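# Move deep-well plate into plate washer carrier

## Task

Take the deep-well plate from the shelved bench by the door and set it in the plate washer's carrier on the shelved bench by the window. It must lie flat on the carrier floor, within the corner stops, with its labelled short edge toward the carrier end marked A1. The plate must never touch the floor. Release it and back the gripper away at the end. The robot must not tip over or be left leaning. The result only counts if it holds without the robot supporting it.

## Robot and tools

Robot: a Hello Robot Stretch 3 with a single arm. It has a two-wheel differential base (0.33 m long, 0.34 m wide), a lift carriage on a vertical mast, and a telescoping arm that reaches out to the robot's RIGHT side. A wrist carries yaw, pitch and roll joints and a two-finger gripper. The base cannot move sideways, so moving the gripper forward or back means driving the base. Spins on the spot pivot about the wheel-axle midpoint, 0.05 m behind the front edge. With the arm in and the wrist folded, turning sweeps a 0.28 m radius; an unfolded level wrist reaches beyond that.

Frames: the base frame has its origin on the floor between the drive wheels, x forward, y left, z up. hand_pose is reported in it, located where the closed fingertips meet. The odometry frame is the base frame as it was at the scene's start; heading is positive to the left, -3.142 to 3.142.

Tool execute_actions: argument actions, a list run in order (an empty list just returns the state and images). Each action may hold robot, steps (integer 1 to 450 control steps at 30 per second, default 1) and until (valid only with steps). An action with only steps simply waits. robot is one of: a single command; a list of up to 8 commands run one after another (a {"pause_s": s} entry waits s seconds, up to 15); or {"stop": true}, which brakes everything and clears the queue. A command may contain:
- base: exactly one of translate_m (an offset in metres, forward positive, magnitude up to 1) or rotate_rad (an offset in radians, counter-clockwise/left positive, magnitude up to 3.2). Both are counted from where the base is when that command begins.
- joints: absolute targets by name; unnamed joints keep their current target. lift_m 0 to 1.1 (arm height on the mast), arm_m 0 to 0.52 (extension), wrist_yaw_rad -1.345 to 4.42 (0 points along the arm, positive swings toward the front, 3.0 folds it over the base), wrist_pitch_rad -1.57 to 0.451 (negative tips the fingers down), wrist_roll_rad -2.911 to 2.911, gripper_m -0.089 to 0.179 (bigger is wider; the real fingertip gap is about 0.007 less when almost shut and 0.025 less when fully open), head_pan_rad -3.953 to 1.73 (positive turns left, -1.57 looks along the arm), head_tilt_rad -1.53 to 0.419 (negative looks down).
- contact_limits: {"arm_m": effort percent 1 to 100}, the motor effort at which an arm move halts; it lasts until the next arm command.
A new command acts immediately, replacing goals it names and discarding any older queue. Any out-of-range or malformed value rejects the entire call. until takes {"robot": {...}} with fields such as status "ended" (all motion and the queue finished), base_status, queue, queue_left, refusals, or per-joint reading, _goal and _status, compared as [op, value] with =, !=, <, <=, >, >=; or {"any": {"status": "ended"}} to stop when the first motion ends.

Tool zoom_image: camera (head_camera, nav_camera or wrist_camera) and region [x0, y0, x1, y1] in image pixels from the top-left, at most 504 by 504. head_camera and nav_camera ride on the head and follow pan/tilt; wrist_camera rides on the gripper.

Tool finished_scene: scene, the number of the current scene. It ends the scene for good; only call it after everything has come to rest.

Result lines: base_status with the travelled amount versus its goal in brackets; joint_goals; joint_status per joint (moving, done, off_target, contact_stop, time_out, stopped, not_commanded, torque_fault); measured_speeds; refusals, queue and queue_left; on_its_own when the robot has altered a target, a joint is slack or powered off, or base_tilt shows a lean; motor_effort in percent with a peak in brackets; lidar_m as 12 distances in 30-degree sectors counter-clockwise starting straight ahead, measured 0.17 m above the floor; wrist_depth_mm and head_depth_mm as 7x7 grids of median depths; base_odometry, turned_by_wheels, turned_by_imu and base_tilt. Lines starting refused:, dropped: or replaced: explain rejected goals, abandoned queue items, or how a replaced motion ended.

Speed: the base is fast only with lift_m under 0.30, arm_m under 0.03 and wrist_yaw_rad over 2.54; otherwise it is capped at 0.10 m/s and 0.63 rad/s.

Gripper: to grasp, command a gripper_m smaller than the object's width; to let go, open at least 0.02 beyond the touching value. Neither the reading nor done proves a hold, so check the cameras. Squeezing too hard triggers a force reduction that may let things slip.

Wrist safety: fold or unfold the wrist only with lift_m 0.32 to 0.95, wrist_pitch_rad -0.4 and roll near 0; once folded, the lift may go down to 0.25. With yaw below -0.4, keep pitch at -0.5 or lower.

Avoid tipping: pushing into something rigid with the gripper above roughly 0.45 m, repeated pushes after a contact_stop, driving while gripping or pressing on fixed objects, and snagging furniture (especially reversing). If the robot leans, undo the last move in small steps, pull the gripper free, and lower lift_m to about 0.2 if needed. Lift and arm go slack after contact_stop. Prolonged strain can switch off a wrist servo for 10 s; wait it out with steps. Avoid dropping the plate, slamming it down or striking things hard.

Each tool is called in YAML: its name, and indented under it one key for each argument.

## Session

execute_actions:
  actions: []

Scene clock: 0.00 s.
robot.base_odometry: x=+0.000 y=+0.000 heading=+0.000 (m, m, rad; robot's odometry frame)
robot.turned_by_wheels: +0.000 (rad since the last result)
robot.turned_by_imu: +0.000 (rad since the last result)
robot.base_tilt: forward=-1.2 right=+0.6 (deg)
robot.lidar_m: 2.06 2.02 2.05 0.96 0.95 1.00 2.14 1.32 1.82 1.83 1.79 1.95
robot.head_depth_mm: 1826 2709 2832 2872 2829 2405 1963 / 1812 2775 3142 3158 3189 2873 1980 / 1823 2765 2997 3007 3002 2928 1980 / 1716 2768 2832 2835 2870 2725 1998 / 1642 2641 2695 2691 2567 2667 2005 / 1629 2540 2541 2547 2398 2558 2007 / 1628 2430 2454 2450 1953 2421 2011
robot.base_status: not_commanded
robot.joint_positions: lift_m=+0.550 arm_m=+0.001 wrist_yaw_rad=+2.961 wrist_pitch_rad=-0.497 wrist_roll_rad=-0.006 gripper_m=+0.037 head_pan_rad=+0.005 head_tilt_rad=-0.014
robot.joint_goals: lift_m=+0.550 arm_m=+0.001 wrist_yaw_rad=+2.961 wrist_pitch_rad=-0.497 wrist_roll_rad=-0.006 gripper_m=+0.037 head_pan_rad=+0.005 head_tilt_rad=-0.014
robot.joint_status: lift_m=not_commanded arm_m=not_commanded wrist_yaw_rad=not_commanded wrist_pitch_rad=not_commanded wrist_roll_rad=not_commanded gripper_m=not_commanded head_pan_rad=not_commanded head_tilt_rad=not_commanded
robot.measured_speeds: translate_m=+0.000 rotate_rad=+0.000 lift_m=+0.000 arm_m=+0.000 wrist_yaw_rad=+0.000 wrist_pitch_rad=+0.000 wrist_roll_rad=+0.000 head_pan_rad=+0.000 head_tilt_rad=+0.000
robot: refusals=0 queue=idle queue_left=0
robot.motor_effort: left_wheel=+0 right_wheel=+1 lift_m=+20 arm_m=-1 wrist_yaw_rad=+0 wrist_pitch_rad=+4 wrist_roll_rad=+0 gripper_m=+0 head_pan_rad=-1 head_tilt_rad=+2 (%)
robot.hand_pose: x=+0.0172 y=+0.0648 z=+0.5459 quat_wxyz=(+0.235, +0.696, +0.112, +0.669) (m; robot's base frame)
robot.wrist_depth_mm: 744 - 956 - - - - / 791 - - - - - - / 857 - - - - - - / 975 - - - - - - / 902 915 - 932 972 945 951 / 782 793 - 804 823 829 819 / 696 695 706 707 694 718 722
pictures: head_camera (sideways: a quarter turn clockwise sets it upright), nav_camera (sideways: a quarter turn counterclockwise sets it upright), wrist_camera
camera_calibration (this result's frames):
head_camera: T_world_to_cam=[[-0.0372545, 0.00880182, -0.999267, 1.31981], [0.00445917, 0.999953, 0.00864162, -0.00382319], [0.999296, -0.00413396, -0.037292, -0.00594783], [0, 0, 0, 1]] pos_world=[0.0551297, -0.00781833, 1.31866]
nav_camera: T_world_to_cam=[[-0.00371235, 0.0240181, 0.999705, -1.25877], [0.00755068, -0.999682, 0.0240456, 0.0237526], [0.999965, 0.00763772, 0.00352982, -0.0501019], [0, 0, 0, 1]] pos_world=[0.0452478, 0.0543609, 1.258]
wrist_camera: T_world_to_cam=[[0.990902, -0.13175, 0.027484, -0.0231843], [-0.0639272, -0.640454, -0.765331, 0.488454], [0.118435, 0.756611, -0.64305, 0.466531], [0, 0, 0, 1]] pos_world=[-0.00105458, -0.0432045, 0.674469]
Images, in order (width x height): head_camera 896x504, nav_camera 672x504, wrist_camera 644x364.

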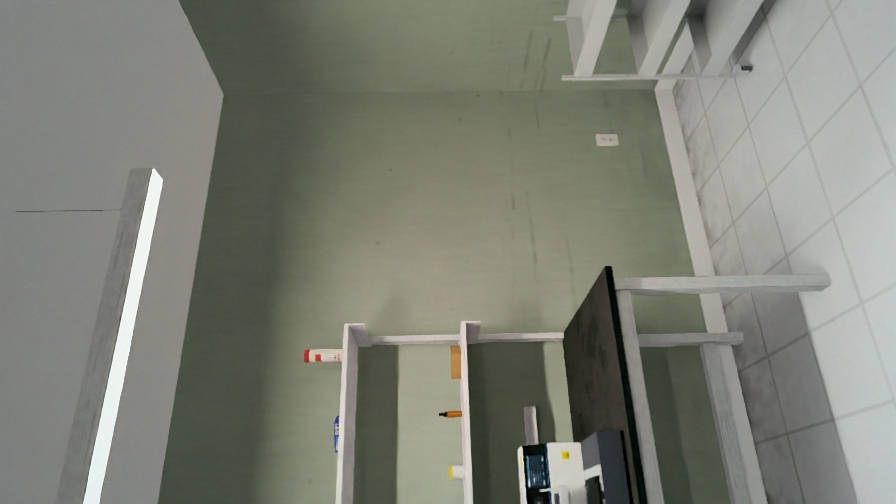

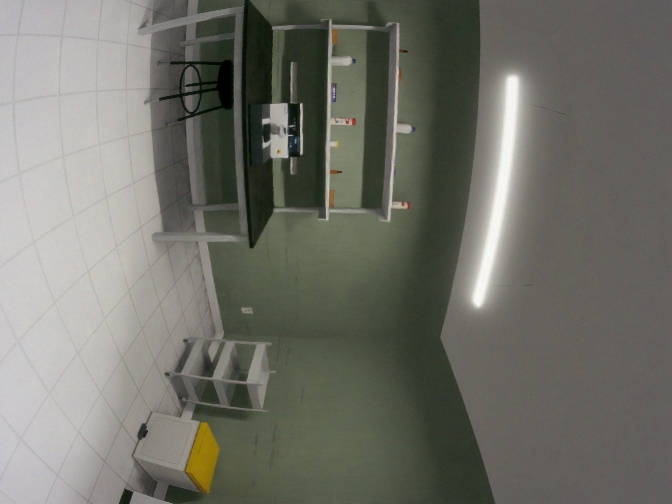

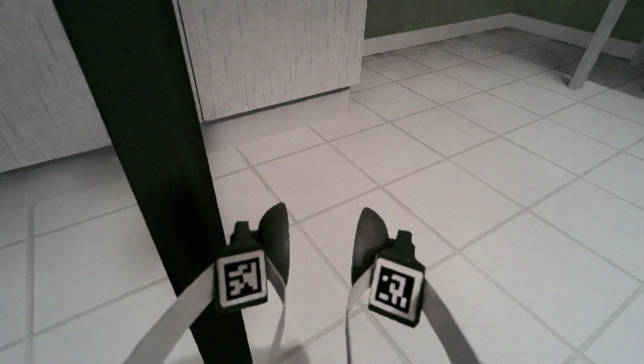

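execute_actions:
  actions:
    - {"robot":{"joints":{"head_pan_rad":-2.6,"head_tilt_rad":-0.4,"lift_m":0.28}},"steps":450,"until":{"robot":{"status":"ended"}}}

Scene clock: 4.27 s.
robot.base_odometry: x=+0.000 y=+0.000 heading=+0.000 (m, m, rad; robot's odometry frame)
robot.turned_by_wheels: +0.000 (rad since the last result)
robot.turned_by_imu: -0.001 (rad since the last result)
robot.base_tilt: forward=-1.2 right=+0.6 (deg)
robot.lidar_m: 2.06 2.02 2.04 0.96 0.95 1.00 2.13 1.32 1.83 1.83 1.79 1.95
robot.head_depth_mm: 1702 1799 1958 2122 2154 1632 1314 / 1694 1796 1956 1684 2075 1585 1316 / 1722 1843 1974 1555 2181 1645 1319 / 1737 1843 2010 1573 2182 1647 1330 / 1751 1855 2025 1585 2184 1657 1329 / 1756 1853 2040 1590 2189 1666 1333 / 1791 1885 2061 1608 2213 1664 1334
robot.base_status: not_commanded
robot.joint_positions: lift_m=+0.280 arm_m=+0.001 wrist_yaw_rad=+2.961 wrist_pitch_rad=-0.497 wrist_roll_rad=-0.006 gripper_m=+0.037 head_pan_rad=-2.593 head_tilt_rad=-0.395
robot.joint_goals: lift_m=+0.280 arm_m=+0.001 wrist_yaw_rad=+2.961 wrist_pitch_rad=-0.497 wrist_roll_rad=-0.006 gripper_m=+0.037 head_pan_rad=-2.600 head_tilt_rad=-0.400
robot.joint_status: lift_m=done arm_m=not_commanded wrist_yaw_rad=not_commanded wrist_pitch_rad=not_commanded wrist_roll_rad=not_commanded gripper_m=not_commanded head_pan_rad=done head_tilt_rad=done
robot.measured_speeds: translate_m=+0.000 rotate_rad=+0.000 lift_m=+0.000 arm_m=+0.000 wrist_yaw_rad=+0.000 wrist_pitch_rad=+0.000 wrist_roll_rad=+0.000 head_pan_rad=+0.000 head_tilt_rad=+0.000
robot: refusals=0 queue=done queue_left=0
robot.motor_effort: left_wheel=+0(0) right_wheel=+1(1) lift_m=+14(19) arm_m=-1(1) wrist_yaw_rad=+0(0) wrist_pitch_rad=+5(4) wrist_roll_rad=+0(0) gripper_m=+1(0) head_pan_rad=-2(30) head_tilt_rad=-3(31) (%)
robot.hand_pose: x=+0.0172 y=+0.0647 z=+0.2756 quat_wxyz=(+0.235, +0.696, +0.112, +0.669) (m; robot's base frame)
robot.wrist_depth_mm: 749 - - - - - - / 852 - - - - - - / 785 - 810 809 836 835 860 / 642 646 651 655 665 678 683 / 545 544 - 553 572 563 567 / 485 - - - 500 484 493 / - - - - 412 426 432
pictures: head_camera (sideways: a quarter turn clockwise sets it upright), nav_camera (sideways: a quarter turn counterclockwise sets it upright), wrist_camera
camera_calibration (this result's frames):
head_camera: T_world_to_cam=[[0.351379, 0.204308, -0.913669, 1.20552], [0.511414, -0.859323, 0.00452387, -0.00155147], [-0.784212, -0.468853, -0.406433, 0.485402], [0, 0, 0, 1]] pos_world=[-0.0421432, -0.0200492, 1.29874]
nav_camera: T_world_to_cam=[[-0.301979, -0.212809, 0.929258, -1.16475], [-0.531192, 0.846983, 0.021347, 0.0305636], [-0.791608, -0.487168, -0.368813, 0.445485], [0, 0, 0, 1]] pos_world=[0.017155, -0.0567301, 1.246]
wrist_camera: T_world_to_cam=[[0.990904, -0.13174, 0.0274651, -0.0157504], [-0.0639811, -0.640749, -0.76508, 0.281561], [0.11839, 0.756363, -0.643349, 0.292908], [0, 0, 0, 1]] pos_world=[-0.0010556, -0.0432102, 0.404292]
Images, in order (width x height): head_camera 896x504, nav_camera 672x504, wrist_camera 644x364.

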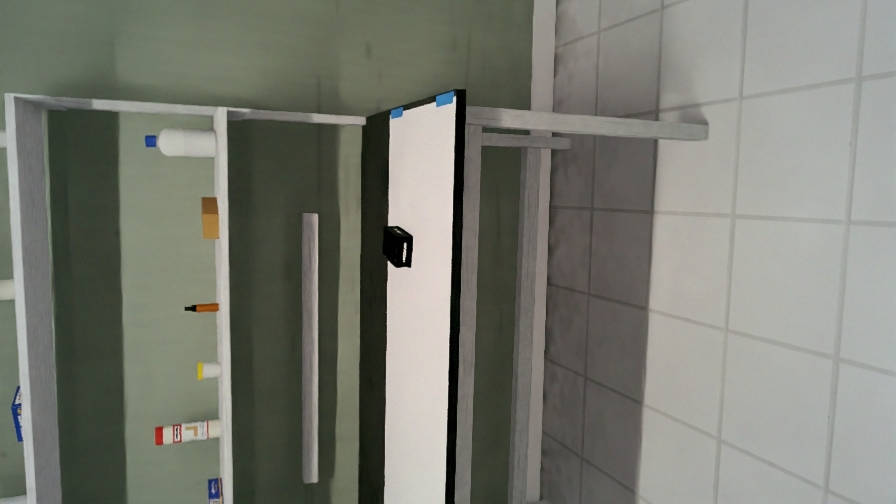

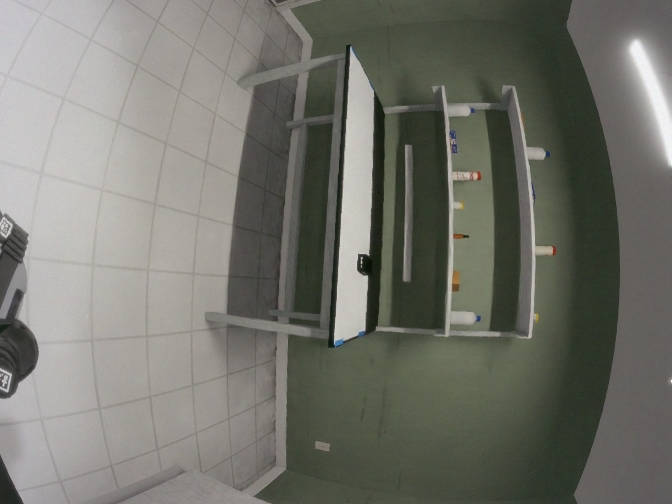

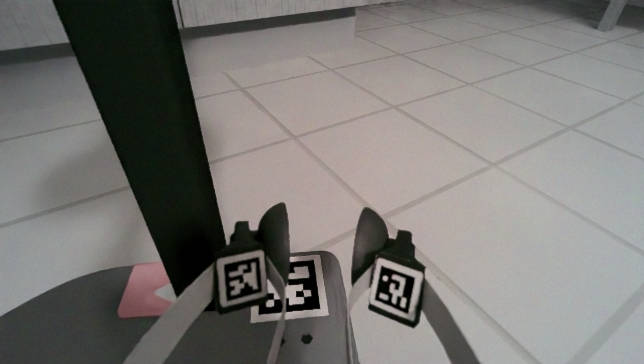

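execute_actions:
  actions:
    - {"robot":[{"base":{"rotate_rad":0.604}},{"base":{"translate_m":-0.94}},{"base":{"rotate_rad":-1.709},"joints":{"head_pan_rad":-1.57,"head_tilt_rad":-0.75}}],"steps":450,"until":{"robot":{"status":"ended"}}}

Scene clock: 19.97 s.
robot.base_odometry: x=-0.774 y=-0.534 heading=-1.105 (m, m, rad; robot's odometry frame)
robot.turned_by_wheels: -1.105 (rad since the last result)
robot.turned_by_imu: -1.118 (rad since the last result)
robot.base_tilt: forward=-1.1 right=+0.5 (deg)
robot.lidar_m: 2.07 1.75 2.40 2.96 1.50 1.12 1.08 1.63 0.48 1.03 1.08 1.17
robot.head_depth_mm: 935 1042 973 758 620 872 1072 / 951 1089 973 758 622 1253 1114 / 948 1083 978 761 624 1255 1116 / 954 1086 980 740 623 1287 1115 / 947 1087 986 766 626 1290 1114 / 951 1083 992 767 629 1296 1118 / 950 1041 996 774 630 1296 1124
robot.base_status: done (rotate_rad -1.7089 of -1.7090)
robot.joint_positions: lift_m=+0.280 arm_m=+0.001 wrist_yaw_rad=+2.961 wrist_pitch_rad=-0.497 wrist_roll_rad=-0.006 gripper_m=+0.037 head_pan_rad=-1.577 head_tilt_rad=-0.741
robot.joint_goals: lift_m=+0.280 arm_m=+0.001 wrist_yaw_rad=+2.961 wrist_pitch_rad=-0.497 wrist_roll_rad=-0.006 gripper_m=+0.037 head_pan_rad=-1.570 head_tilt_rad=-0.750
robot.joint_status: lift_m=done arm_m=not_commanded wrist_yaw_rad=not_commanded wrist_pitch_rad=not_commanded wrist_roll_rad=not_commanded gripper_m=not_commanded head_pan_rad=done head_tilt_rad=done
robot.measured_speeds: translate_m=+0.000 rotate_rad=+0.000 lift_m=+0.000 arm_m=+0.000 wrist_yaw_rad=+0.000 wrist_pitch_rad=+0.000 wrist_roll_rad=+0.000 head_pan_rad=+0.000 head_tilt_rad=+0.000
robot: refusals=0 queue=done queue_left=0
robot.motor_effort: left_wheel=+2(11) right_wheel=-2(12) lift_m=+15(15) arm_m=-2(1) wrist_yaw_rad=+0(1) wrist_pitch_rad=+5(5) wrist_roll_rad=+0(0) gripper_m=+0(0) head_pan_rad=+2(30) head_tilt_rad=-5(34) (%)
robot.hand_pose: x=+0.0172 y=+0.0647 z=+0.2756 quat_wxyz=(+0.235, +0.696, +0.112, +0.669) (m; robot's base frame)
robot.wrist_depth_mm: - - - - - - - / 999 - - - - - - / 790 - 807 823 819 842 850 / 644 642 661 669 668 676 677 / 539 542 - 552 579 573 575 / 477 - - - 494 485 493 / - - - - 413 429 429
pictures: head_camera (sideways: a quarter turn clockwise sets it upright), nav_camera (sideways: a quarter turn counterclockwise sets it upright), wrist_camera
camera_calibration (this result's frames):
head_camera: T_world_to_cam=[[0.0132411, 0.692133, -0.721649, 0.957223], [0.999821, -0.0189132, 0.000205519, 0.00109233], [-0.0135064, -0.721522, -0.69226, 0.852565], [0, 0, 0, 1]] pos_world=[-0.00225174, -0.047361, 1.28097]
nav_camera: T_world_to_cam=[[0.0199657, -0.662149, 0.749106, -0.931793], [-0.999799, -0.0117926, 0.0162237, 0.0401007], [-0.00190862, -0.749279, -0.662252, 0.822457], [0, 0, 0, 1]] pos_world=[0.0602663, -0.000263078, 1.24203]
wrist_camera: T_world_to_cam=[[0.990904, -0.131739, 0.0274644, -0.0157526], [-0.0639829, -0.64076, -0.765071, 0.281528], [0.118388, 0.756354, -0.64336, 0.292919], [0, 0, 0, 1]] pos_world=[-0.00105568, -0.0432339, 0.404274]
Images, in order (width x height): head_camera 896x504, nav_camera 672x504, wrist_camera 644x364.

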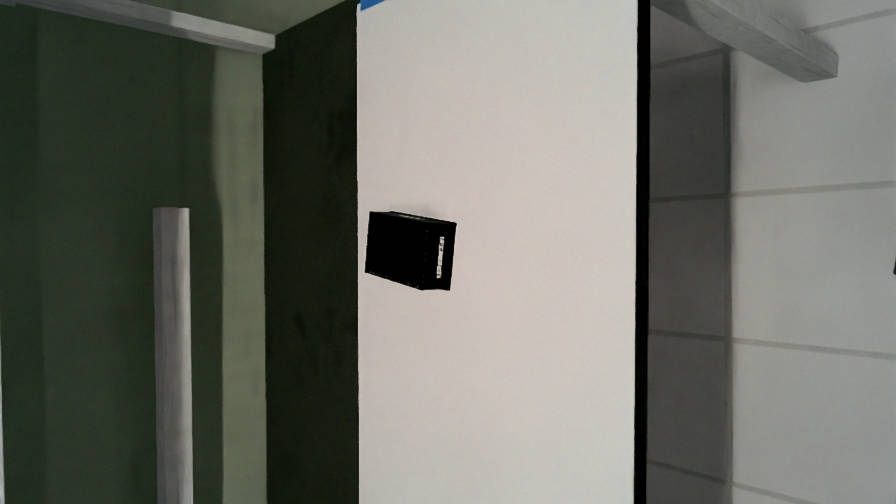

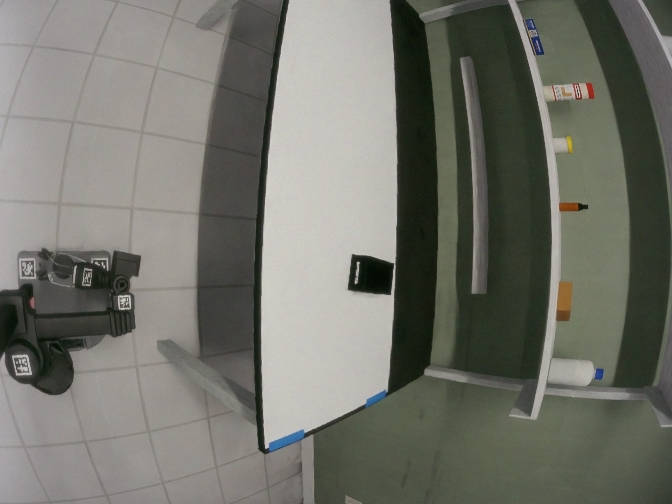

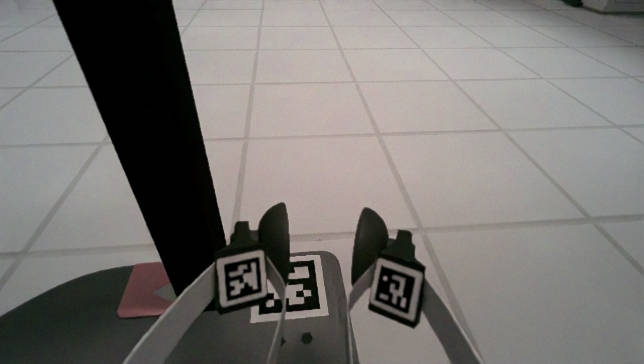

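execute_actions:
  actions:
    - {"robot":{"joints":{"lift_m":0.92,"wrist_pitch_rad":-0.4,"wrist_roll_rad":0,"gripper_m":0.16}},"steps":1}
    - {"robot":[{"base":{"rotate_rad":-0.3}},{"base":{"translate_m":0.1}},{"base":{"rotate_rad":0.3}}],"steps":450,"until":{"robot":{"status":"ended"}}}
    - {"robot":[{"base":{"translate_m":-0.092},"joints":{"wrist_yaw_rad":0.2}},{"joints":{"lift_m":1.0,"wrist_pitch_rad":-1.57,"arm_m":0.15}},{"joints":{"wrist_roll_rad":-2.76,"arm_m":0.5,"lift_m":0.97}}],"steps":450,"until":{"robot":{"status":"ended"}}}

Scene clock: 46.03 s.
robot.base_odometry: x=-0.799 y=-0.550 heading=-1.105 (m, m, rad; robot's odometry frame)
robot.turned_by_wheels: +0.000 (rad since the last result)
robot.turned_by_imu: -0.003 (rad since the last result)
robot.base_tilt: forward=-1.2 right=+0.6 (deg)
robot.lidar_m: 2.08 1.76 2.41 2.98 1.51 1.12 1.08 0.48 0.46 1.00 1.06 1.16
robot.head_depth_mm: 911 - 899 754 620 889 1051 / 897 1100 974 760 622 1225 1112 / 878 1091 980 760 623 1236 1119 / 910 1014 943 727 625 1233 1118 / 923 1015 986 768 627 1239 1117 / 925 1016 991 768 628 1239 1121 / 925 1011 993 770 630 1244 1125
robot.base_status: done (translate_m -0.0920 of -0.0920)
robot.joint_positions: lift_m=+0.970 arm_m=+0.500 wrist_yaw_rad=+0.200 wrist_pitch_rad=-1.564 wrist_roll_rad=-2.754 gripper_m=+0.160 head_pan_rad=-1.577 head_tilt_rad=-0.741
robot.joint_goals: lift_m=+0.970 arm_m=+0.500 wrist_yaw_rad=+0.200 wrist_pitch_rad=-1.570 wrist_roll_rad=-2.760 gripper_m=+0.160 head_pan_rad=-1.570 head_tilt_rad=-0.750
robot.joint_status: lift_m=done arm_m=done wrist_yaw_rad=done wrist_pitch_rad=done wrist_roll_rad=done gripper_m=done head_pan_rad=done head_tilt_rad=done
robot.measured_speeds: translate_m=+0.000 rotate_rad=+0.000 lift_m=+0.000 arm_m=+0.000 wrist_yaw_rad=+0.000 wrist_pitch_rad=+0.000 wrist_roll_rad=+0.000 head_pan_rad=+0.000 head_tilt_rad=+0.000
robot: refusals=0 queue=done queue_left=0
robot.motor_effort: left_wheel=-1(9) right_wheel=+4(10) lift_m=+15(25) arm_m=+2(3) wrist_yaw_rad=+0(2) wrist_pitch_rad=-2(7) wrist_roll_rad=-3(3) gripper_m=+0(83) head_pan_rad=+2(2) head_tilt_rad=-5(5) (%)
robot.hand_pose: x=-0.0257 y=-0.6225 z=+0.8527 quat_wxyz=(+0.546, +0.543, +0.452, +0.450) (m; robot's base frame)
robot.wrist_depth_mm: 236 235 233 230 228 227 225 / 243 242 239 237 235 234 232 / 251 249 246 235 237 241 239 / 259 257 255 226 215 248 247 / 267 263 262 231 237 255 254 / - 274 272 227 234 265 261 / 288 283 282 277 277 274 269
pictures: head_camera (sideways: a quarter turn clockwise sets it upright), nav_camera (sideways: a quarter turn counterclockwise sets it upright), wrist_camera
camera_calibration (this result's frames):
head_camera: T_world_to_cam=[[0.0131873, 0.692361, -0.72143, 0.956939], [0.999823, -0.0188335, 0.000201495, 0.00109756], [-0.0134476, -0.721305, -0.692487, 0.85286], [0, 0, 0, 1]] pos_world=[-0.00224792, -0.0473551, 1.28096]
nav_camera: T_world_to_cam=[[0.0200171, -0.662384, 0.748897, -0.931521], [-0.999798, -0.0118774, 0.016218, 0.040108], [-0.0018476, -0.749071, -0.662488, 0.822764], [0, 0, 0, 1]] pos_world=[0.0602664, -0.000239893, 1.24203]
wrist_camera: T_world_to_cam=[[0.988719, -0.147001, -0.028738, -0.0412358], [-0.138175, -0.969204, 0.20384, -0.752604], [-0.0578178, -0.19757, -0.978582, 0.876488], [0, 0, 0, 1]] pos_world=[-0.0125439, -0.562321, 1.00994]
Images, in order (width x height): head_camera 896x504, nav_camera 672x504, wrist_camera 644x364.

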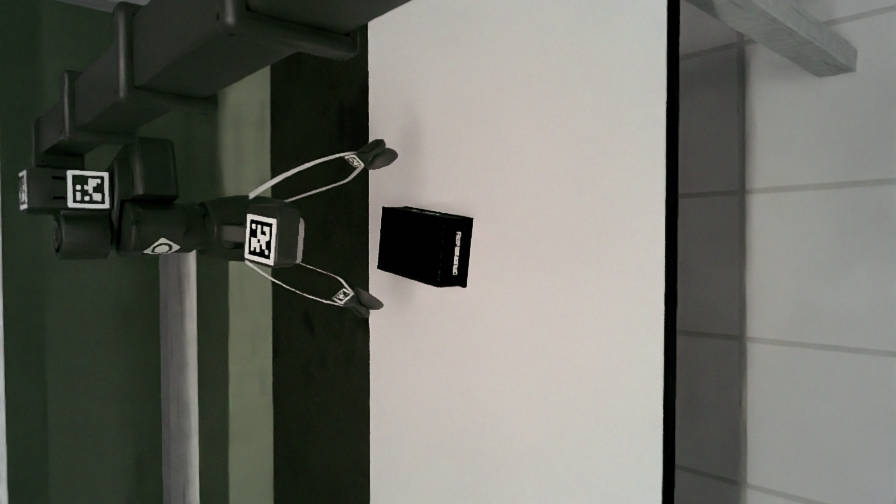

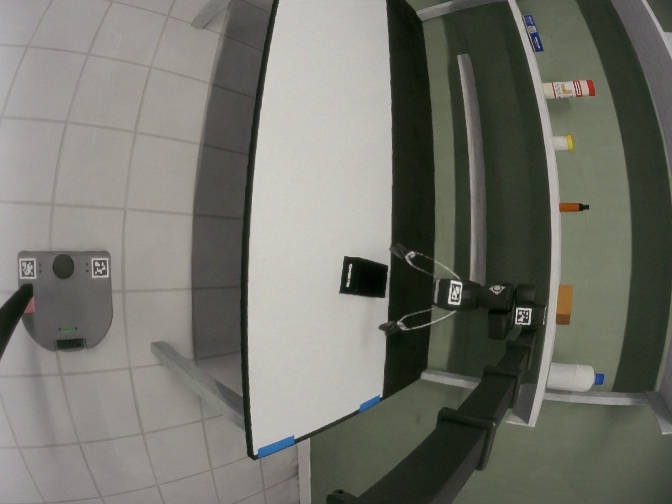

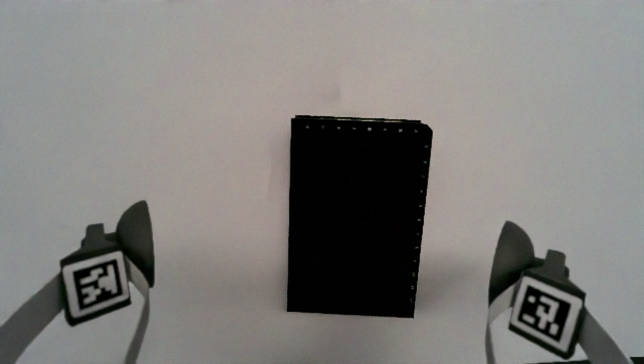

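execute_actions:
  actions:
    - {"robot":[{"base":{"translate_m":0.019},"joints":{"arm_m":0.511,"gripper_m":0.15,"lift_m":0.95}},{"joints":{"lift_m":0.905}}],"steps":450,"until":{"robot":{"status":"ended"}}}

Scene clock: 51.10 s.
robot.base_odometry: x=-0.790 y=-0.567 heading=-1.105 (m, m, rad; robot's odometry frame)
robot.turned_by_wheels: +0.000 (rad since the last result)
robot.turned_by_imu: -0.001 (rad since the last result)
robot.base_tilt: forward=-1.2 right=+0.5 (deg)
robot.lidar_m: 2.05 1.74 2.40 2.93 1.54 1.14 1.10 0.48 0.47 1.00 1.05 1.14
robot.head_depth_mm: 922 1012 - - 605 1221 1044 / 924 1014 936 761 621 1227 1111 / 909 - 975 737 624 1231 1114 / 927 1016 944 727 623 1236 1115 / 924 1016 985 763 626 1238 1117 / 923 1016 994 770 627 1240 1122 / 924 1015 999 772 630 1247 1119
robot.base_status: done (translate_m +0.0190 of +0.0190)
robot.joint_positions: lift_m=+0.905 arm_m=+0.511 wrist_yaw_rad=+0.200 wrist_pitch_rad=-1.564 wrist_roll_rad=-2.754 gripper_m=+0.150 head_pan_rad=-1.577 head_tilt_rad=-0.741
robot.joint_goals: lift_m=+0.905 arm_m=+0.511 wrist_yaw_rad=+0.200 wrist_pitch_rad=-1.570 wrist_roll_rad=-2.760 gripper_m=+0.150 head_pan_rad=-1.570 head_tilt_rad=-0.750
robot.joint_status: lift_m=done arm_m=done wrist_yaw_rad=done wrist_pitch_rad=done wrist_roll_rad=done gripper_m=done head_pan_rad=done head_tilt_rad=done
robot.measured_speeds: translate_m=+0.000 rotate_rad=+0.000 lift_m=+0.000 arm_m=+0.000 wrist_yaw_rad=+0.000 wrist_pitch_rad=+0.000 wrist_roll_rad=+0.000 head_pan_rad=+0.000 head_tilt_rad=+0.000
robot: refusals=0 queue=done queue_left=0
robot.motor_effort: left_wheel=-1(1) right_wheel=+3(8) lift_m=+14(15) arm_m=+3(5) wrist_yaw_rad=+0(0) wrist_pitch_rad=-3(2) wrist_roll_rad=-3(3) gripper_m=+0(51) head_pan_rad=+3(3) head_tilt_rad=-5(5) (%)
robot.hand_pose: x=-0.0257 y=-0.6336 z=+0.7876 quat_wxyz=(+0.546, +0.543, +0.452, +0.450) (m; robot's base frame)
robot.wrist_depth_mm: 173 171 171 169 168 166 166 / 178 177 176 174 172 171 170 / 183 182 165 139 139 176 175 / 190 188 161 156 165 182 181 / 195 193 167 157 161 187 186 / 203 202 163 158 192 - 192 / 211 208 168 163 200 201 198
pictures: head_camera (sideways: a quarter turn clockwise sets it upright), nav_camera (sideways: a quarter turn counterclockwise sets it upright), wrist_camera
camera_calibration (this result's frames):
head_camera: T_world_to_cam=[[0.0131875, 0.692361, -0.72143, 0.956939], [0.999823, -0.0188337, 0.000201495, 0.00109756], [-0.0134477, -0.721305, -0.692487, 0.85286], [0, 0, 0, 1]] pos_world=[-0.00224794, -0.0473551, 1.28096]
nav_camera: T_world_to_cam=[[0.020017, -0.662384, 0.748897, -0.931521], [-0.999798, -0.0118772, 0.016218, 0.040108], [-0.00184778, -0.749071, -0.662488, 0.822764], [0, 0, 0, 1]] pos_world=[0.0602664, -0.000239906, 1.24203]
wrist_camera: T_world_to_cam=[[0.988719, -0.147004, -0.0287004, -0.0447625], [-0.138179, -0.969182, 0.203942, -0.750109], [-0.0577963, -0.197676, -0.978562, 0.810611], [0, 0, 0, 1]] pos_world=[-0.0125417, -0.573334, 0.944928]
Images, in order (width x height): head_camera 896x504, nav_camera 672x504, wrist_camera 644x364.

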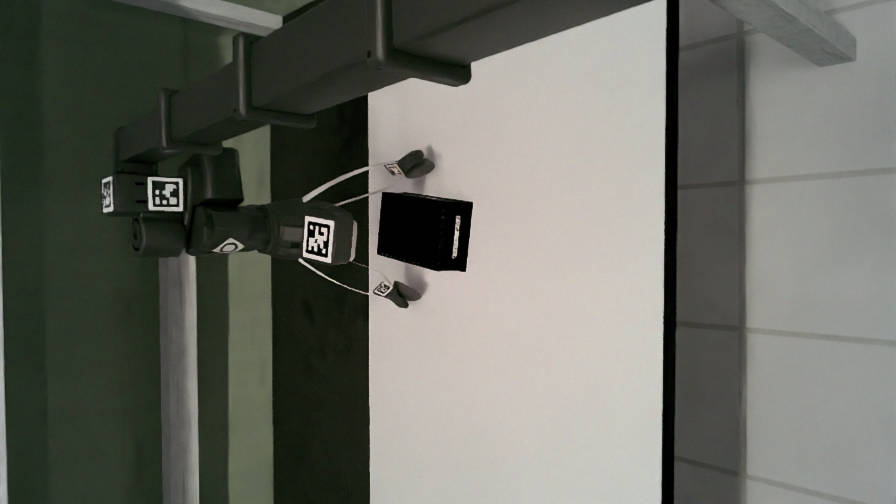

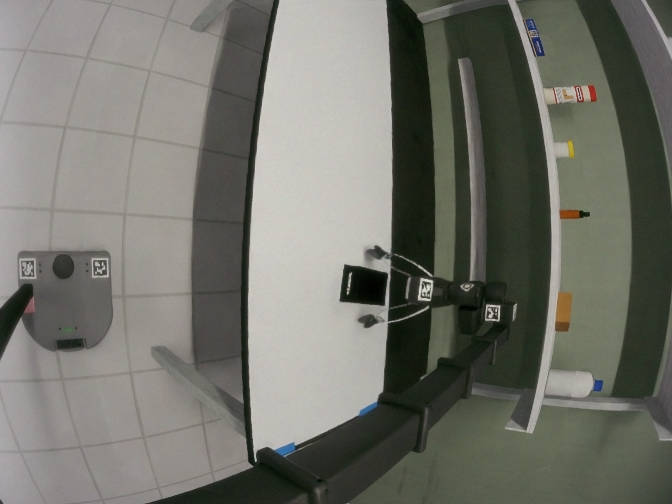

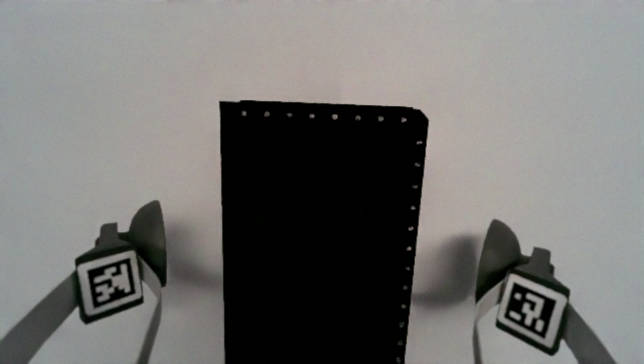

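execute_actions:
  actions:
    - {"robot":[{"joints":{"gripper_m":0.047}},{"joints":{"lift_m":0.94}}],"steps":450,"until":{"robot":{"status":"ended"}}}

Scene clock: 58.17 s.
robot.base_odometry: x=-0.790 y=-0.567 heading=-1.105 (m, m, rad; robot's odometry frame)
robot.turned_by_wheels: +0.000 (rad since the last result)
robot.turned_by_imu: -0.001 (rad since the last result)
robot.base_tilt: forward=-1.2 right=+0.6 (deg)
robot.lidar_m: 2.06 1.74 2.40 2.94 1.54 1.14 1.10 0.48 0.47 1.00 1.05 1.14
robot.head_depth_mm: 925 996 - 722 619 1221 1048 / 910 - 939 758 621 1227 1113 / 893 1102 978 737 623 1230 1114 / 912 1015 945 719 626 1238 1119 / 930 1015 991 766 627 1236 1119 / 926 1015 994 771 628 1238 1115 / 926 1020 996 770 629 1240 1122
robot.base_status: done (translate_m +0.0190 of +0.0190)
robot.joint_positions: lift_m=+0.940 arm_m=+0.511 wrist_yaw_rad=+0.200 wrist_pitch_rad=-1.564 wrist_roll_rad=-2.754 gripper_m=+0.048 head_pan_rad=-1.577 head_tilt_rad=-0.741
robot.joint_goals: lift_m=+0.940 arm_m=+0.511 wrist_yaw_rad=+0.200 wrist_pitch_rad=-1.570 wrist_roll_rad=-2.760 gripper_m=+0.047 head_pan_rad=-1.570 head_tilt_rad=-0.750
robot.joint_status: lift_m=done arm_m=done wrist_yaw_rad=done wrist_pitch_rad=done wrist_roll_rad=done gripper_m=done head_pan_rad=done head_tilt_rad=done
robot.measured_speeds: translate_m=+0.000 rotate_rad=+0.000 lift_m=+0.000 arm_m=+0.000 wrist_yaw_rad=+0.000 wrist_pitch_rad=+0.000 wrist_roll_rad=+0.000 head_pan_rad=+0.000 head_tilt_rad=+0.000
robot: refusals=0 queue=done queue_left=0
robot.motor_effort: left_wheel=-1(1) right_wheel=+3(4) lift_m=+26(27) arm_m=+2(3) wrist_yaw_rad=+0(0) wrist_pitch_rad=-3(2) wrist_roll_rad=-3(3) gripper_m=-20(94) head_pan_rad=+2(4) head_tilt_rad=-5(6) (%)
robot.hand_pose: x=-0.0257 y=-0.6336 z=+0.8220 quat_wxyz=(+0.546, +0.543, +0.452, +0.450) (m; robot's base frame)
robot.wrist_depth_mm: 206 205 203 201 200 198 197 / 212 211 208 206 205 204 202 / 219 217 160 135 139 210 208 / 226 224 158 150 148 217 215 / 233 231 144 147 150 223 222 / 241 239 154 156 151 230 228 / 250 247 161 158 201 238 236
pictures: head_camera (sideways: a quarter turn clockwise sets it upright), nav_camera (sideways: a quarter turn counterclockwise sets it upright), wrist_camera
camera_calibration (this result's frames):
head_camera: T_world_to_cam=[[0.0131874, 0.692361, -0.72143, 0.956939], [0.999823, -0.0188336, 0.000201497, 0.00109755], [-0.0134476, -0.721305, -0.692487, 0.85286], [0, 0, 0, 1]] pos_world=[-0.00224793, -0.0473551, 1.28096]
nav_camera: T_world_to_cam=[[0.020017, -0.662384, 0.748897, -0.931521], [-0.999798, -0.0118773, 0.016218, 0.040108], [-0.00184769, -0.749071, -0.662488, 0.822764], [0, 0, 0, 1]] pos_world=[0.0602664, -0.00023991, 1.24203]
wrist_camera: T_world_to_cam=[[0.988721, -0.146998, -0.0286714, -0.0438055], [-0.138174, -0.969166, 0.204021, -0.75718], [-0.0577781, -0.197758, -0.978547, 0.844109], [0, 0, 0, 1]] pos_world=[-0.0125405, -0.573343, 0.979225]
Images, in order (width x height): head_camera 896x504, nav_camera 672x504, wrist_camera 644x364.

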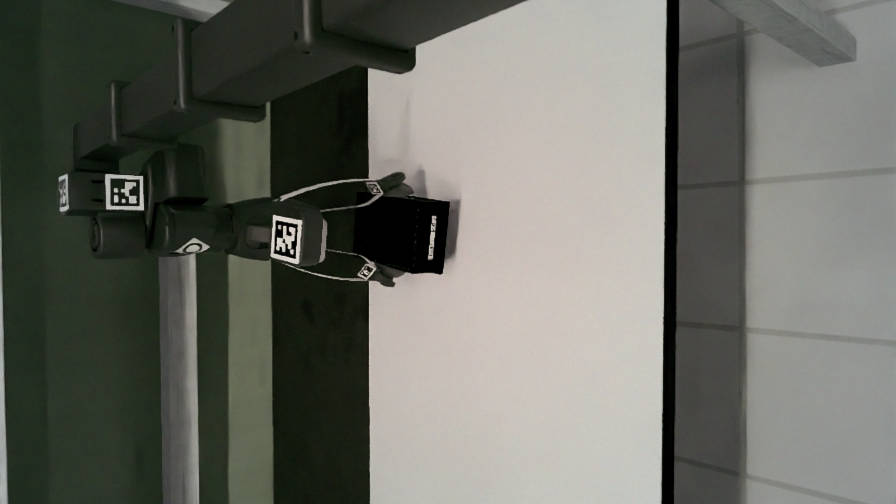

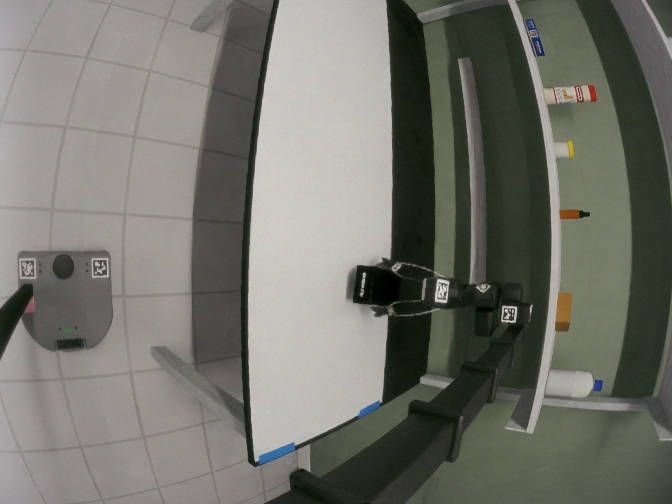

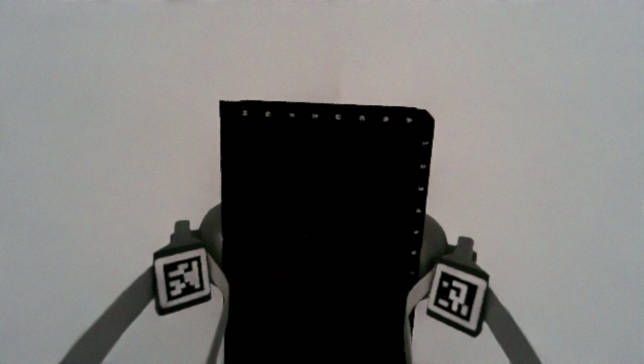

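execute_actions:
  actions:
    - {"robot":[{"joints":{"wrist_roll_rad":0,"wrist_yaw_rad":0,"arm_m":0.06,"lift_m":1.05,"head_pan_rad":0,"head_tilt_rad":-0.55},"base":{"rotate_rad":1.57}},{"base":{"translate_m":1.0}},{"base":{"translate_m":1.0}}],"steps":450,"until":{"robot":{"status":"ended"}}}
    - {"steps":90}

execute_actions:
  actions:
    - {"steps":450,"until":{"robot":{"status":"ended"}}}

Scene clock: 80.13 s.
robot.base_odometry: x=+0.289 y=-0.026 heading=+0.465 (m, m, rad; robot's odometry frame)
robot.turned_by_wheels: +1.570 (rad since the last result)
robot.turned_by_imu: +1.588 (rad since the last result)
robot.base_tilt: forward=+0.0 right=+1.5 (deg)
robot.lidar_m: 1.82 1.84 1.11 1.08 1.13 1.57 1.59 1.93 1.71 1.65 1.73 1.77
robot.head_depth_mm: 1945 2131 1701 2206 1767 1429 1194 / 1953 2155 1821 2332 1783 1432 1194 / 1981 2087 1687 2359 1779 1441 1199 / 1976 1735 1657 2364 1792 1438 1203 / 1958 2123 1860 2261 1791 1442 1205 / 1939 2159 1876 2277 1793 1434 1204 / 1947 2160 1890 2291 1807 1447 1206
robot.base_status: moving (translate_m +0.2068 of +1.0000)
robot.joint_positions: lift_m=+1.050 arm_m=+0.060 wrist_yaw_rad=+0.002 wrist_pitch_rad=-1.566 wrist_roll_rad=-0.006 gripper_m=+0.048 head_pan_rad=-0.007 head_tilt_rad=-0.557
robot.joint_goals: lift_m=+1.050 arm_m=+0.060 wrist_yaw_rad=+0.000 wrist_pitch_rad=-1.570 wrist_roll_rad=+0.000 gripper_m=+0.047 head_pan_rad=+0.000 head_tilt_rad=-0.550
robot.joint_status: lift_m=done arm_m=done wrist_yaw_rad=done wrist_pitch_rad=done wrist_roll_rad=done gripper_m=done head_pan_rad=done head_tilt_rad=done
robot.measured_speeds: translate_m=+0.100 rotate_rad=+0.000 lift_m=+0.000 arm_m=+0.000 wrist_yaw_rad=+0.000 wrist_pitch_rad=+0.000 wrist_roll_rad=+0.000 head_pan_rad=+0.000 head_tilt_rad=+0.000
robot: refusals=0 queue=running queue_left=0
robot.motor_effort: left_wheel=+0(8) right_wheel=+7(13) lift_m=+26(26) arm_m=-5(5) wrist_yaw_rad=-1(4) wrist_pitch_rad=-1(3) wrist_roll_rad=+2(3) gripper_m=-20(20) head_pan_rad=+2(30) head_tilt_rad=+4(24) (%)
robot.hand_pose: x=-0.0217 y=-0.1824 z=+0.9320 quat_wxyz=(+0.503, +0.501, -0.499, -0.497) (m; robot's base frame)
robot.wrist_depth_mm: - - - - - - - / - - - - - - - / - - 160 135 139 - - / - - 158 150 148 - - / - - 144 147 149 - - / - - 154 156 151 - - / - - 161 158 - - -
pictures: head_camera (sideways: a quarter turn clockwise sets it upright), nav_camera (sideways: a quarter turn counterclockwise sets it upright), wrist_camera
camera_calibration (this result's frames):
head_camera: T_world_to_cam=[[-0.548051, 0.0128399, -0.836347, 1.11016], [0.0195429, 0.999806, 0.00254308, 0.00402847], [0.836217, -0.0149509, -0.548195, 0.659974], [0, 0, 0, 1]] pos_world=[0.0564628, -0.00841479, 1.29026]
nav_camera: T_world_to_cam=[[0.513573, 0.0204253, 0.857803, -1.07651], [0.00762944, -0.999786, 0.0192382, 0.0300265], [0.858012, -0.00333567, -0.513619, 0.62385], [0, 0, 0, 1]] pos_world=[0.017366, 0.054089, 1.24328]
wrist_camera: T_world_to_cam=[[-0.998428, -0.0479966, -0.028956, -0.00306576], [-0.0527239, 0.979514, 0.194349, 0.0244896], [0.0190348, 0.19557, -0.980505, 1.11648], [0, 0, 0, 1]] pos_world=[-0.0230217, -0.242486, 1.08987]
Images, in order (width x height): head_camera 896x504, nav_camera 672x504, wrist_camera 644x364.

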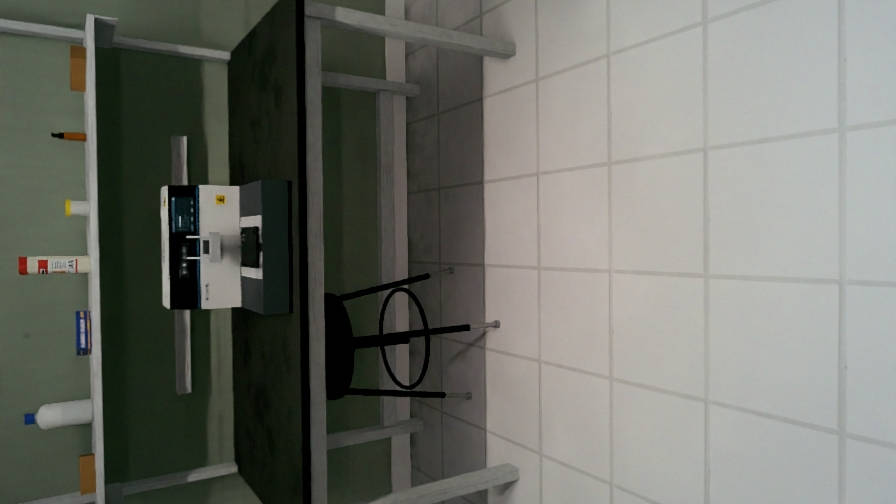

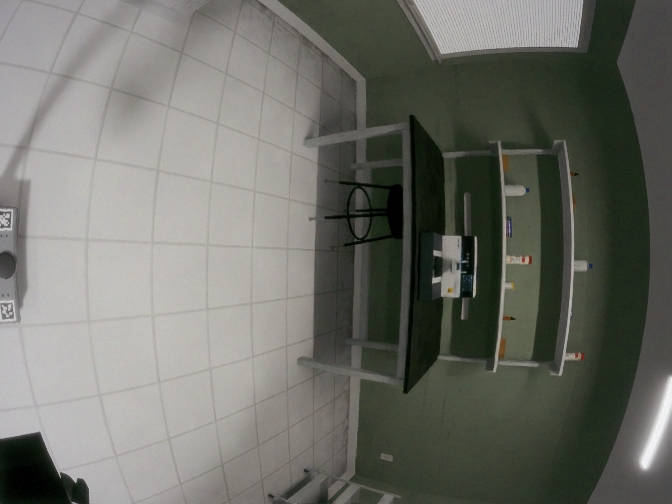

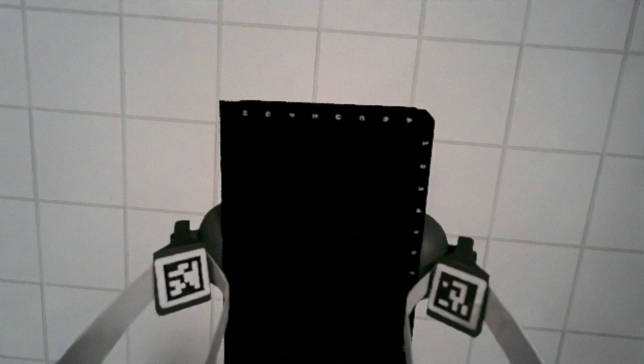

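Scene clock: 88.97 s.
robot.base_odometry: x=+0.998 y=+0.330 heading=+0.465 (m, m, rad; robot's odometry frame)
robot.turned_by_wheels: +0.000 (rad since the last result)
robot.turned_by_imu: +0.004 (rad since the last result)
robot.base_tilt: forward=-1.2 right=+0.5 (deg)
robot.lidar_m: 1.03 1.15 1.71 1.09 1.11 1.55 2.37 2.64 1.75 1.66 1.69 1.07
robot.head_depth_mm: 1279 1452 1440 1020 1761 1425 1193 / 1278 1440 1341 986 1779 1429 1189 / 1282 1423 1077 968 1776 1438 1201 / 1271 1426 1066 956 1790 1437 1199 / 1312 1441 1106 975 1731 1440 1205 / 1295 1461 1474 1043 1724 1451 1205 / 1279 1471 1491 1048 1794 1449 1207
robot.base_status: done (translate_m +1.0000 of +1.0000)
robot.joint_positions: lift_m=+1.050 arm_m=+0.060 wrist_yaw_rad=+0.002 wrist_pitch_rad=-1.566 wrist_roll_rad=-0.006 gripper_m=+0.048 head_pan_rad=-0.007 head_tilt_rad=-0.557
robot.joint_goals: lift_m=+1.050 arm_m=+0.060 wrist_yaw_rad=+0.000 wrist_pitch_rad=-1.570 wrist_roll_rad=+0.000 gripper_m=+0.047 head_pan_rad=+0.000 head_tilt_rad=-0.550
robot.joint_status: lift_m=done arm_m=done wrist_yaw_rad=done wrist_pitch_rad=done wrist_roll_rad=done gripper_m=done head_pan_rad=done head_tilt_rad=done
robot.measured_speeds: translate_m=+0.000 rotate_rad=+0.000 lift_m=+0.000 arm_m=+0.000 wrist_yaw_rad=+0.000 wrist_pitch_rad=+0.000 wrist_roll_rad=+0.000 head_pan_rad=+0.000 head_tilt_rad=+0.000
robot: refusals=0 queue=done queue_left=0
robot.motor_effort: left_wheel=-2(3) right_wheel=+3(6) lift_m=+26(26) arm_m=-5(4) wrist_yaw_rad=-1(1) wrist_pitch_rad=-2(2) wrist_roll_rad=+2(2) gripper_m=-20(20) head_pan_rad=+3(3) head_tilt_rad=+4(3) (%)
robot.hand_pose: x=-0.0217 y=-0.1824 z=+0.9320 quat_wxyz=(+0.503, +0.501, -0.499, -0.497) (m; robot's base frame)
robot.wrist_depth_mm: - - - - - - - / - - - - - - - / - - 160 135 139 - - / - - 158 150 148 - - / - - 145 147 150 - - / - - 154 156 151 - - / - - 161 158 - - -
pictures: head_camera (sideways: a quarter turn clockwise sets it upright), nav_camera (sideways: a quarter turn counterclockwise sets it upright), wrist_camera
camera_calibration (this result's frames):
head_camera: T_world_to_cam=[[-0.548026, 0.0128396, -0.836362, 1.11018], [0.0195427, 0.999806, 0.00254344, 0.004028], [0.836233, -0.0149509, -0.548171, 0.659943], [0, 0, 0, 1]] pos_world=[0.0564632, -0.00841478, 1.29026]
nav_camera: T_world_to_cam=[[0.513548, 0.0204255, 0.857817, -1.07653], [0.00762905, -0.999786, 0.0192386, 0.0300259], [0.858027, -0.00333564, -0.513594, 0.623818], [0, 0, 0, 1]] pos_world=[0.0173677, 0.054089, 1.24328]
wrist_camera: T_world_to_cam=[[-0.998428, -0.0479968, -0.028956, -0.00306578], [-0.052724, 0.979514, 0.194349, 0.0244894], [0.0190347, 0.19557, -0.980505, 1.11648], [0, 0, 0, 1]] pos_world=[-0.0230217, -0.242486, 1.08987]
Images, in order (width x height): head_camera 896x504, nav_camera 672x504, wrist_camera 644x364.

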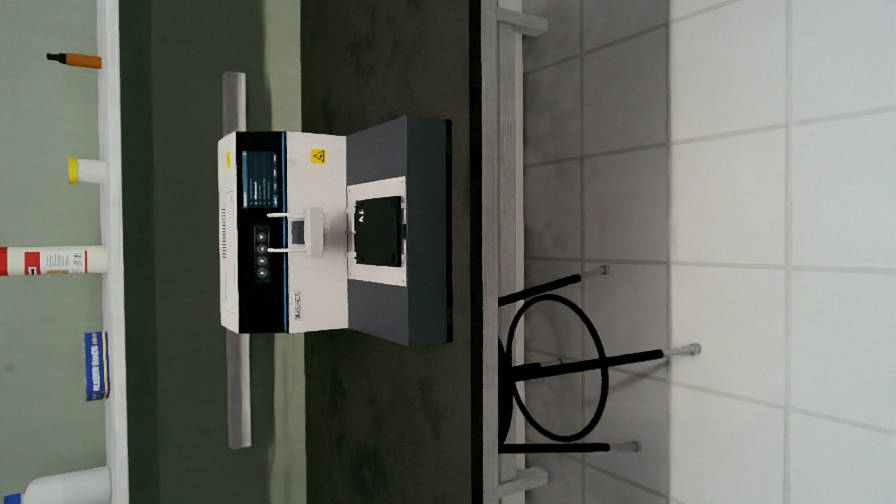

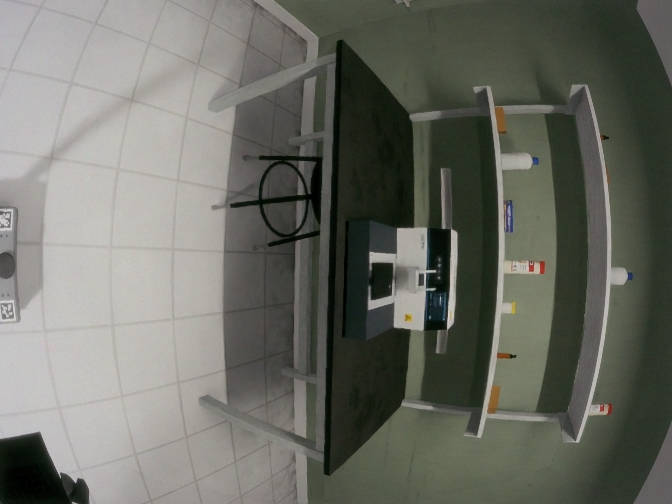

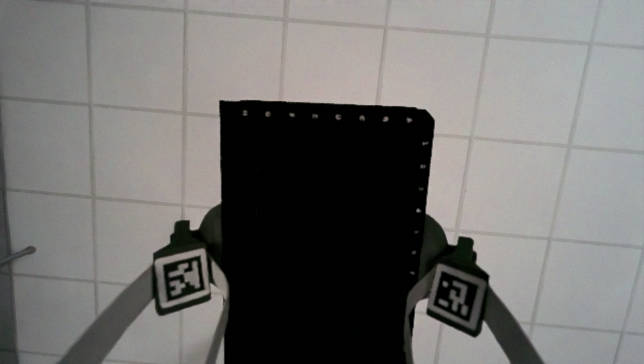

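execute_actions:
  actions:
    - {"robot":[{"base":{"translate_m":0.41}},{"base":{"rotate_rad":1.55},"joints":{"head_pan_rad":-1.57,"head_tilt_rad":-0.7,"lift_m":1.06}},{"base":{"translate_m":-0.03},"joints":{"arm_m":0.36}}],"steps":450,"until":{"robot":{"status":"ended"}}}

Scene clock: 102.97 s.
robot.base_odometry: x=+1.377 y=+0.486 heading=+2.015 (m, m, rad; robot's odometry frame)
robot.turned_by_wheels: +1.550 (rad since the last result)
robot.turned_by_imu: +1.563 (rad since the last result)
robot.base_tilt: forward=-1.2 right=+0.6 (deg)
robot.lidar_m: 1.68 1.27 1.54 2.78 2.34 1.71 1.60 0.77 1.15 0.85 0.65 0.89
robot.head_depth_mm: 1026 1106 1060 804 666 1310 1124 / 999 914 742 684 631 1314 1131 / - 728 725 544 632 1319 1135 / 998 1069 693 554 635 1315 1130 / 1000 791 729 692 635 1326 1135 / 995 1066 953 747 640 1293 1141 / 1001 1089 1089 819 677 1299 1140
robot.base_status: done (translate_m -0.0300 of -0.0300)
robot.joint_positions: lift_m=+1.060 arm_m=+0.360 wrist_yaw_rad=+0.001 wrist_pitch_rad=-1.566 wrist_roll_rad=-0.005 gripper_m=+0.048 head_pan_rad=-1.563 head_tilt_rad=-0.692
robot.joint_goals: lift_m=+1.060 arm_m=+0.360 wrist_yaw_rad=+0.000 wrist_pitch_rad=-1.570 wrist_roll_rad=+0.000 gripper_m=+0.047 head_pan_rad=-1.570 head_tilt_rad=-0.700
robot.joint_status: lift_m=done arm_m=done wrist_yaw_rad=done wrist_pitch_rad=done wrist_roll_rad=done gripper_m=done head_pan_rad=done head_tilt_rad=done
robot.measured_speeds: translate_m=+0.000 rotate_rad=+0.000 lift_m=+0.000 arm_m=+0.000 wrist_yaw_rad=+0.000 wrist_pitch_rad=+0.000 wrist_roll_rad=+0.000 head_pan_rad=+0.000 head_tilt_rad=+0.000
robot: refusals=0 queue=done queue_left=0
robot.motor_effort: left_wheel=-1(6) right_wheel=+3(6) lift_m=+26(27) arm_m=+3(4) wrist_yaw_rad=-1(2) wrist_pitch_rad=-2(2) wrist_roll_rad=+1(2) gripper_m=-20(20) head_pan_rad=-3(28) head_tilt_rad=-5(22) (%)
robot.hand_pose: x=-0.0216 y=-0.4818 z=+0.9420 quat_wxyz=(+0.503, +0.500, -0.499, -0.498) (m; robot's base frame)
robot.wrist_depth_mm: 289 247 234 230 240 239 314 / 335 254 240 234 246 245 322 / 344 260 160 135 139 251 328 / 355 268 158 146 148 258 336 / - - 145 147 150 347 345 / - - 154 156 150 - - / - - 161 157 - - -
pictures: head_camera (sideways: a quarter turn clockwise sets it upright), nav_camera (sideways: a quarter turn counterclockwise sets it upright), wrist_camera
camera_calibration (this result's frames):
head_camera: T_world_to_cam=[[0.00400827, 0.655678, -0.75503, 1.00079], [0.999986, -0.00514899, 0.00083723, 0.000268867], [-0.00333869, -0.755023, -0.65569, 0.804936], [0, 0, 0, 1]] pos_world=[-0.00159285, -0.0484469, 1.28341]
nav_camera: T_world_to_cam=[[0.0287735, -0.623919, 0.780959, -0.973365], [-0.999549, -0.0247026, 0.0170918, 0.0389678], [0.00862784, -0.781099, -0.624348, 0.773088], [0, 0, 0, 1]] pos_world=[0.0602873, -0.00248027, 1.24217]
wrist_camera: T_world_to_cam=[[-0.998531, -0.0457844, -0.0289641, -0.0160519], [-0.0505563, 0.979616, 0.194412, 0.315816], [0.0194726, 0.195591, -0.980492, 1.18484], [0, 0, 0, 1]] pos_world=[-0.0231338, -0.541859, 1.09987]
Images, in order (width x height): head_camera 896x504, nav_camera 672x504, wrist_camera 644x364.

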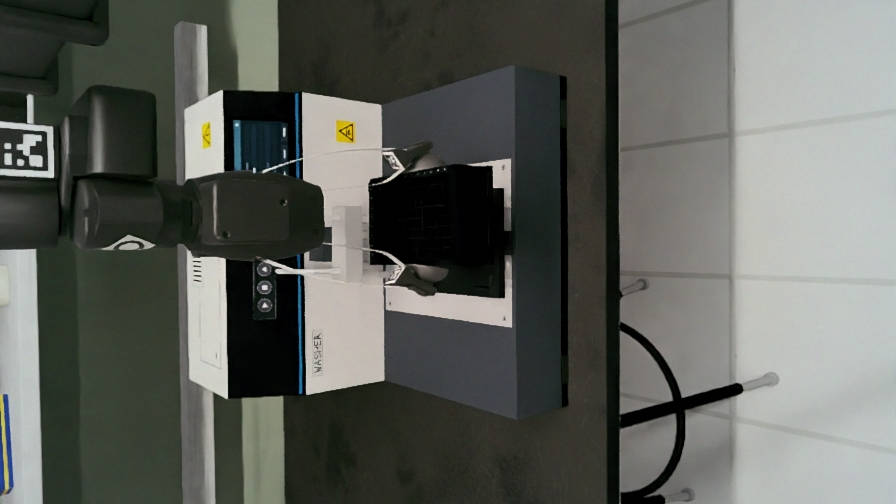

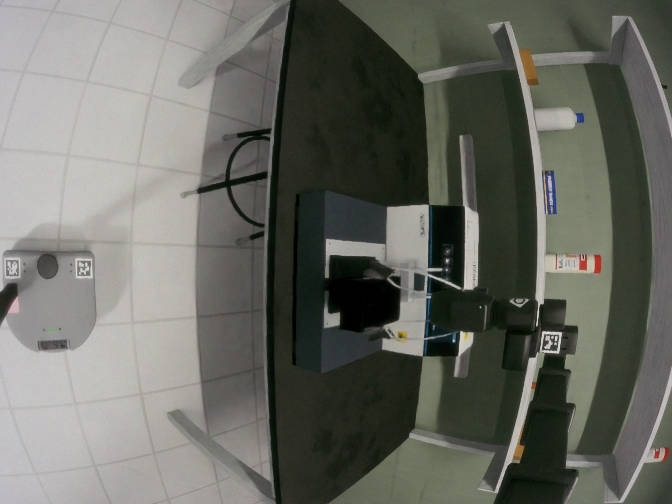

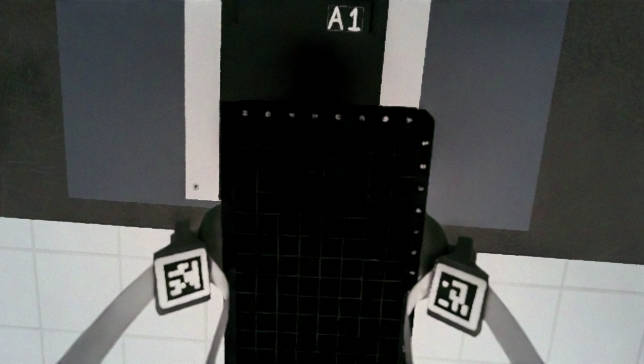

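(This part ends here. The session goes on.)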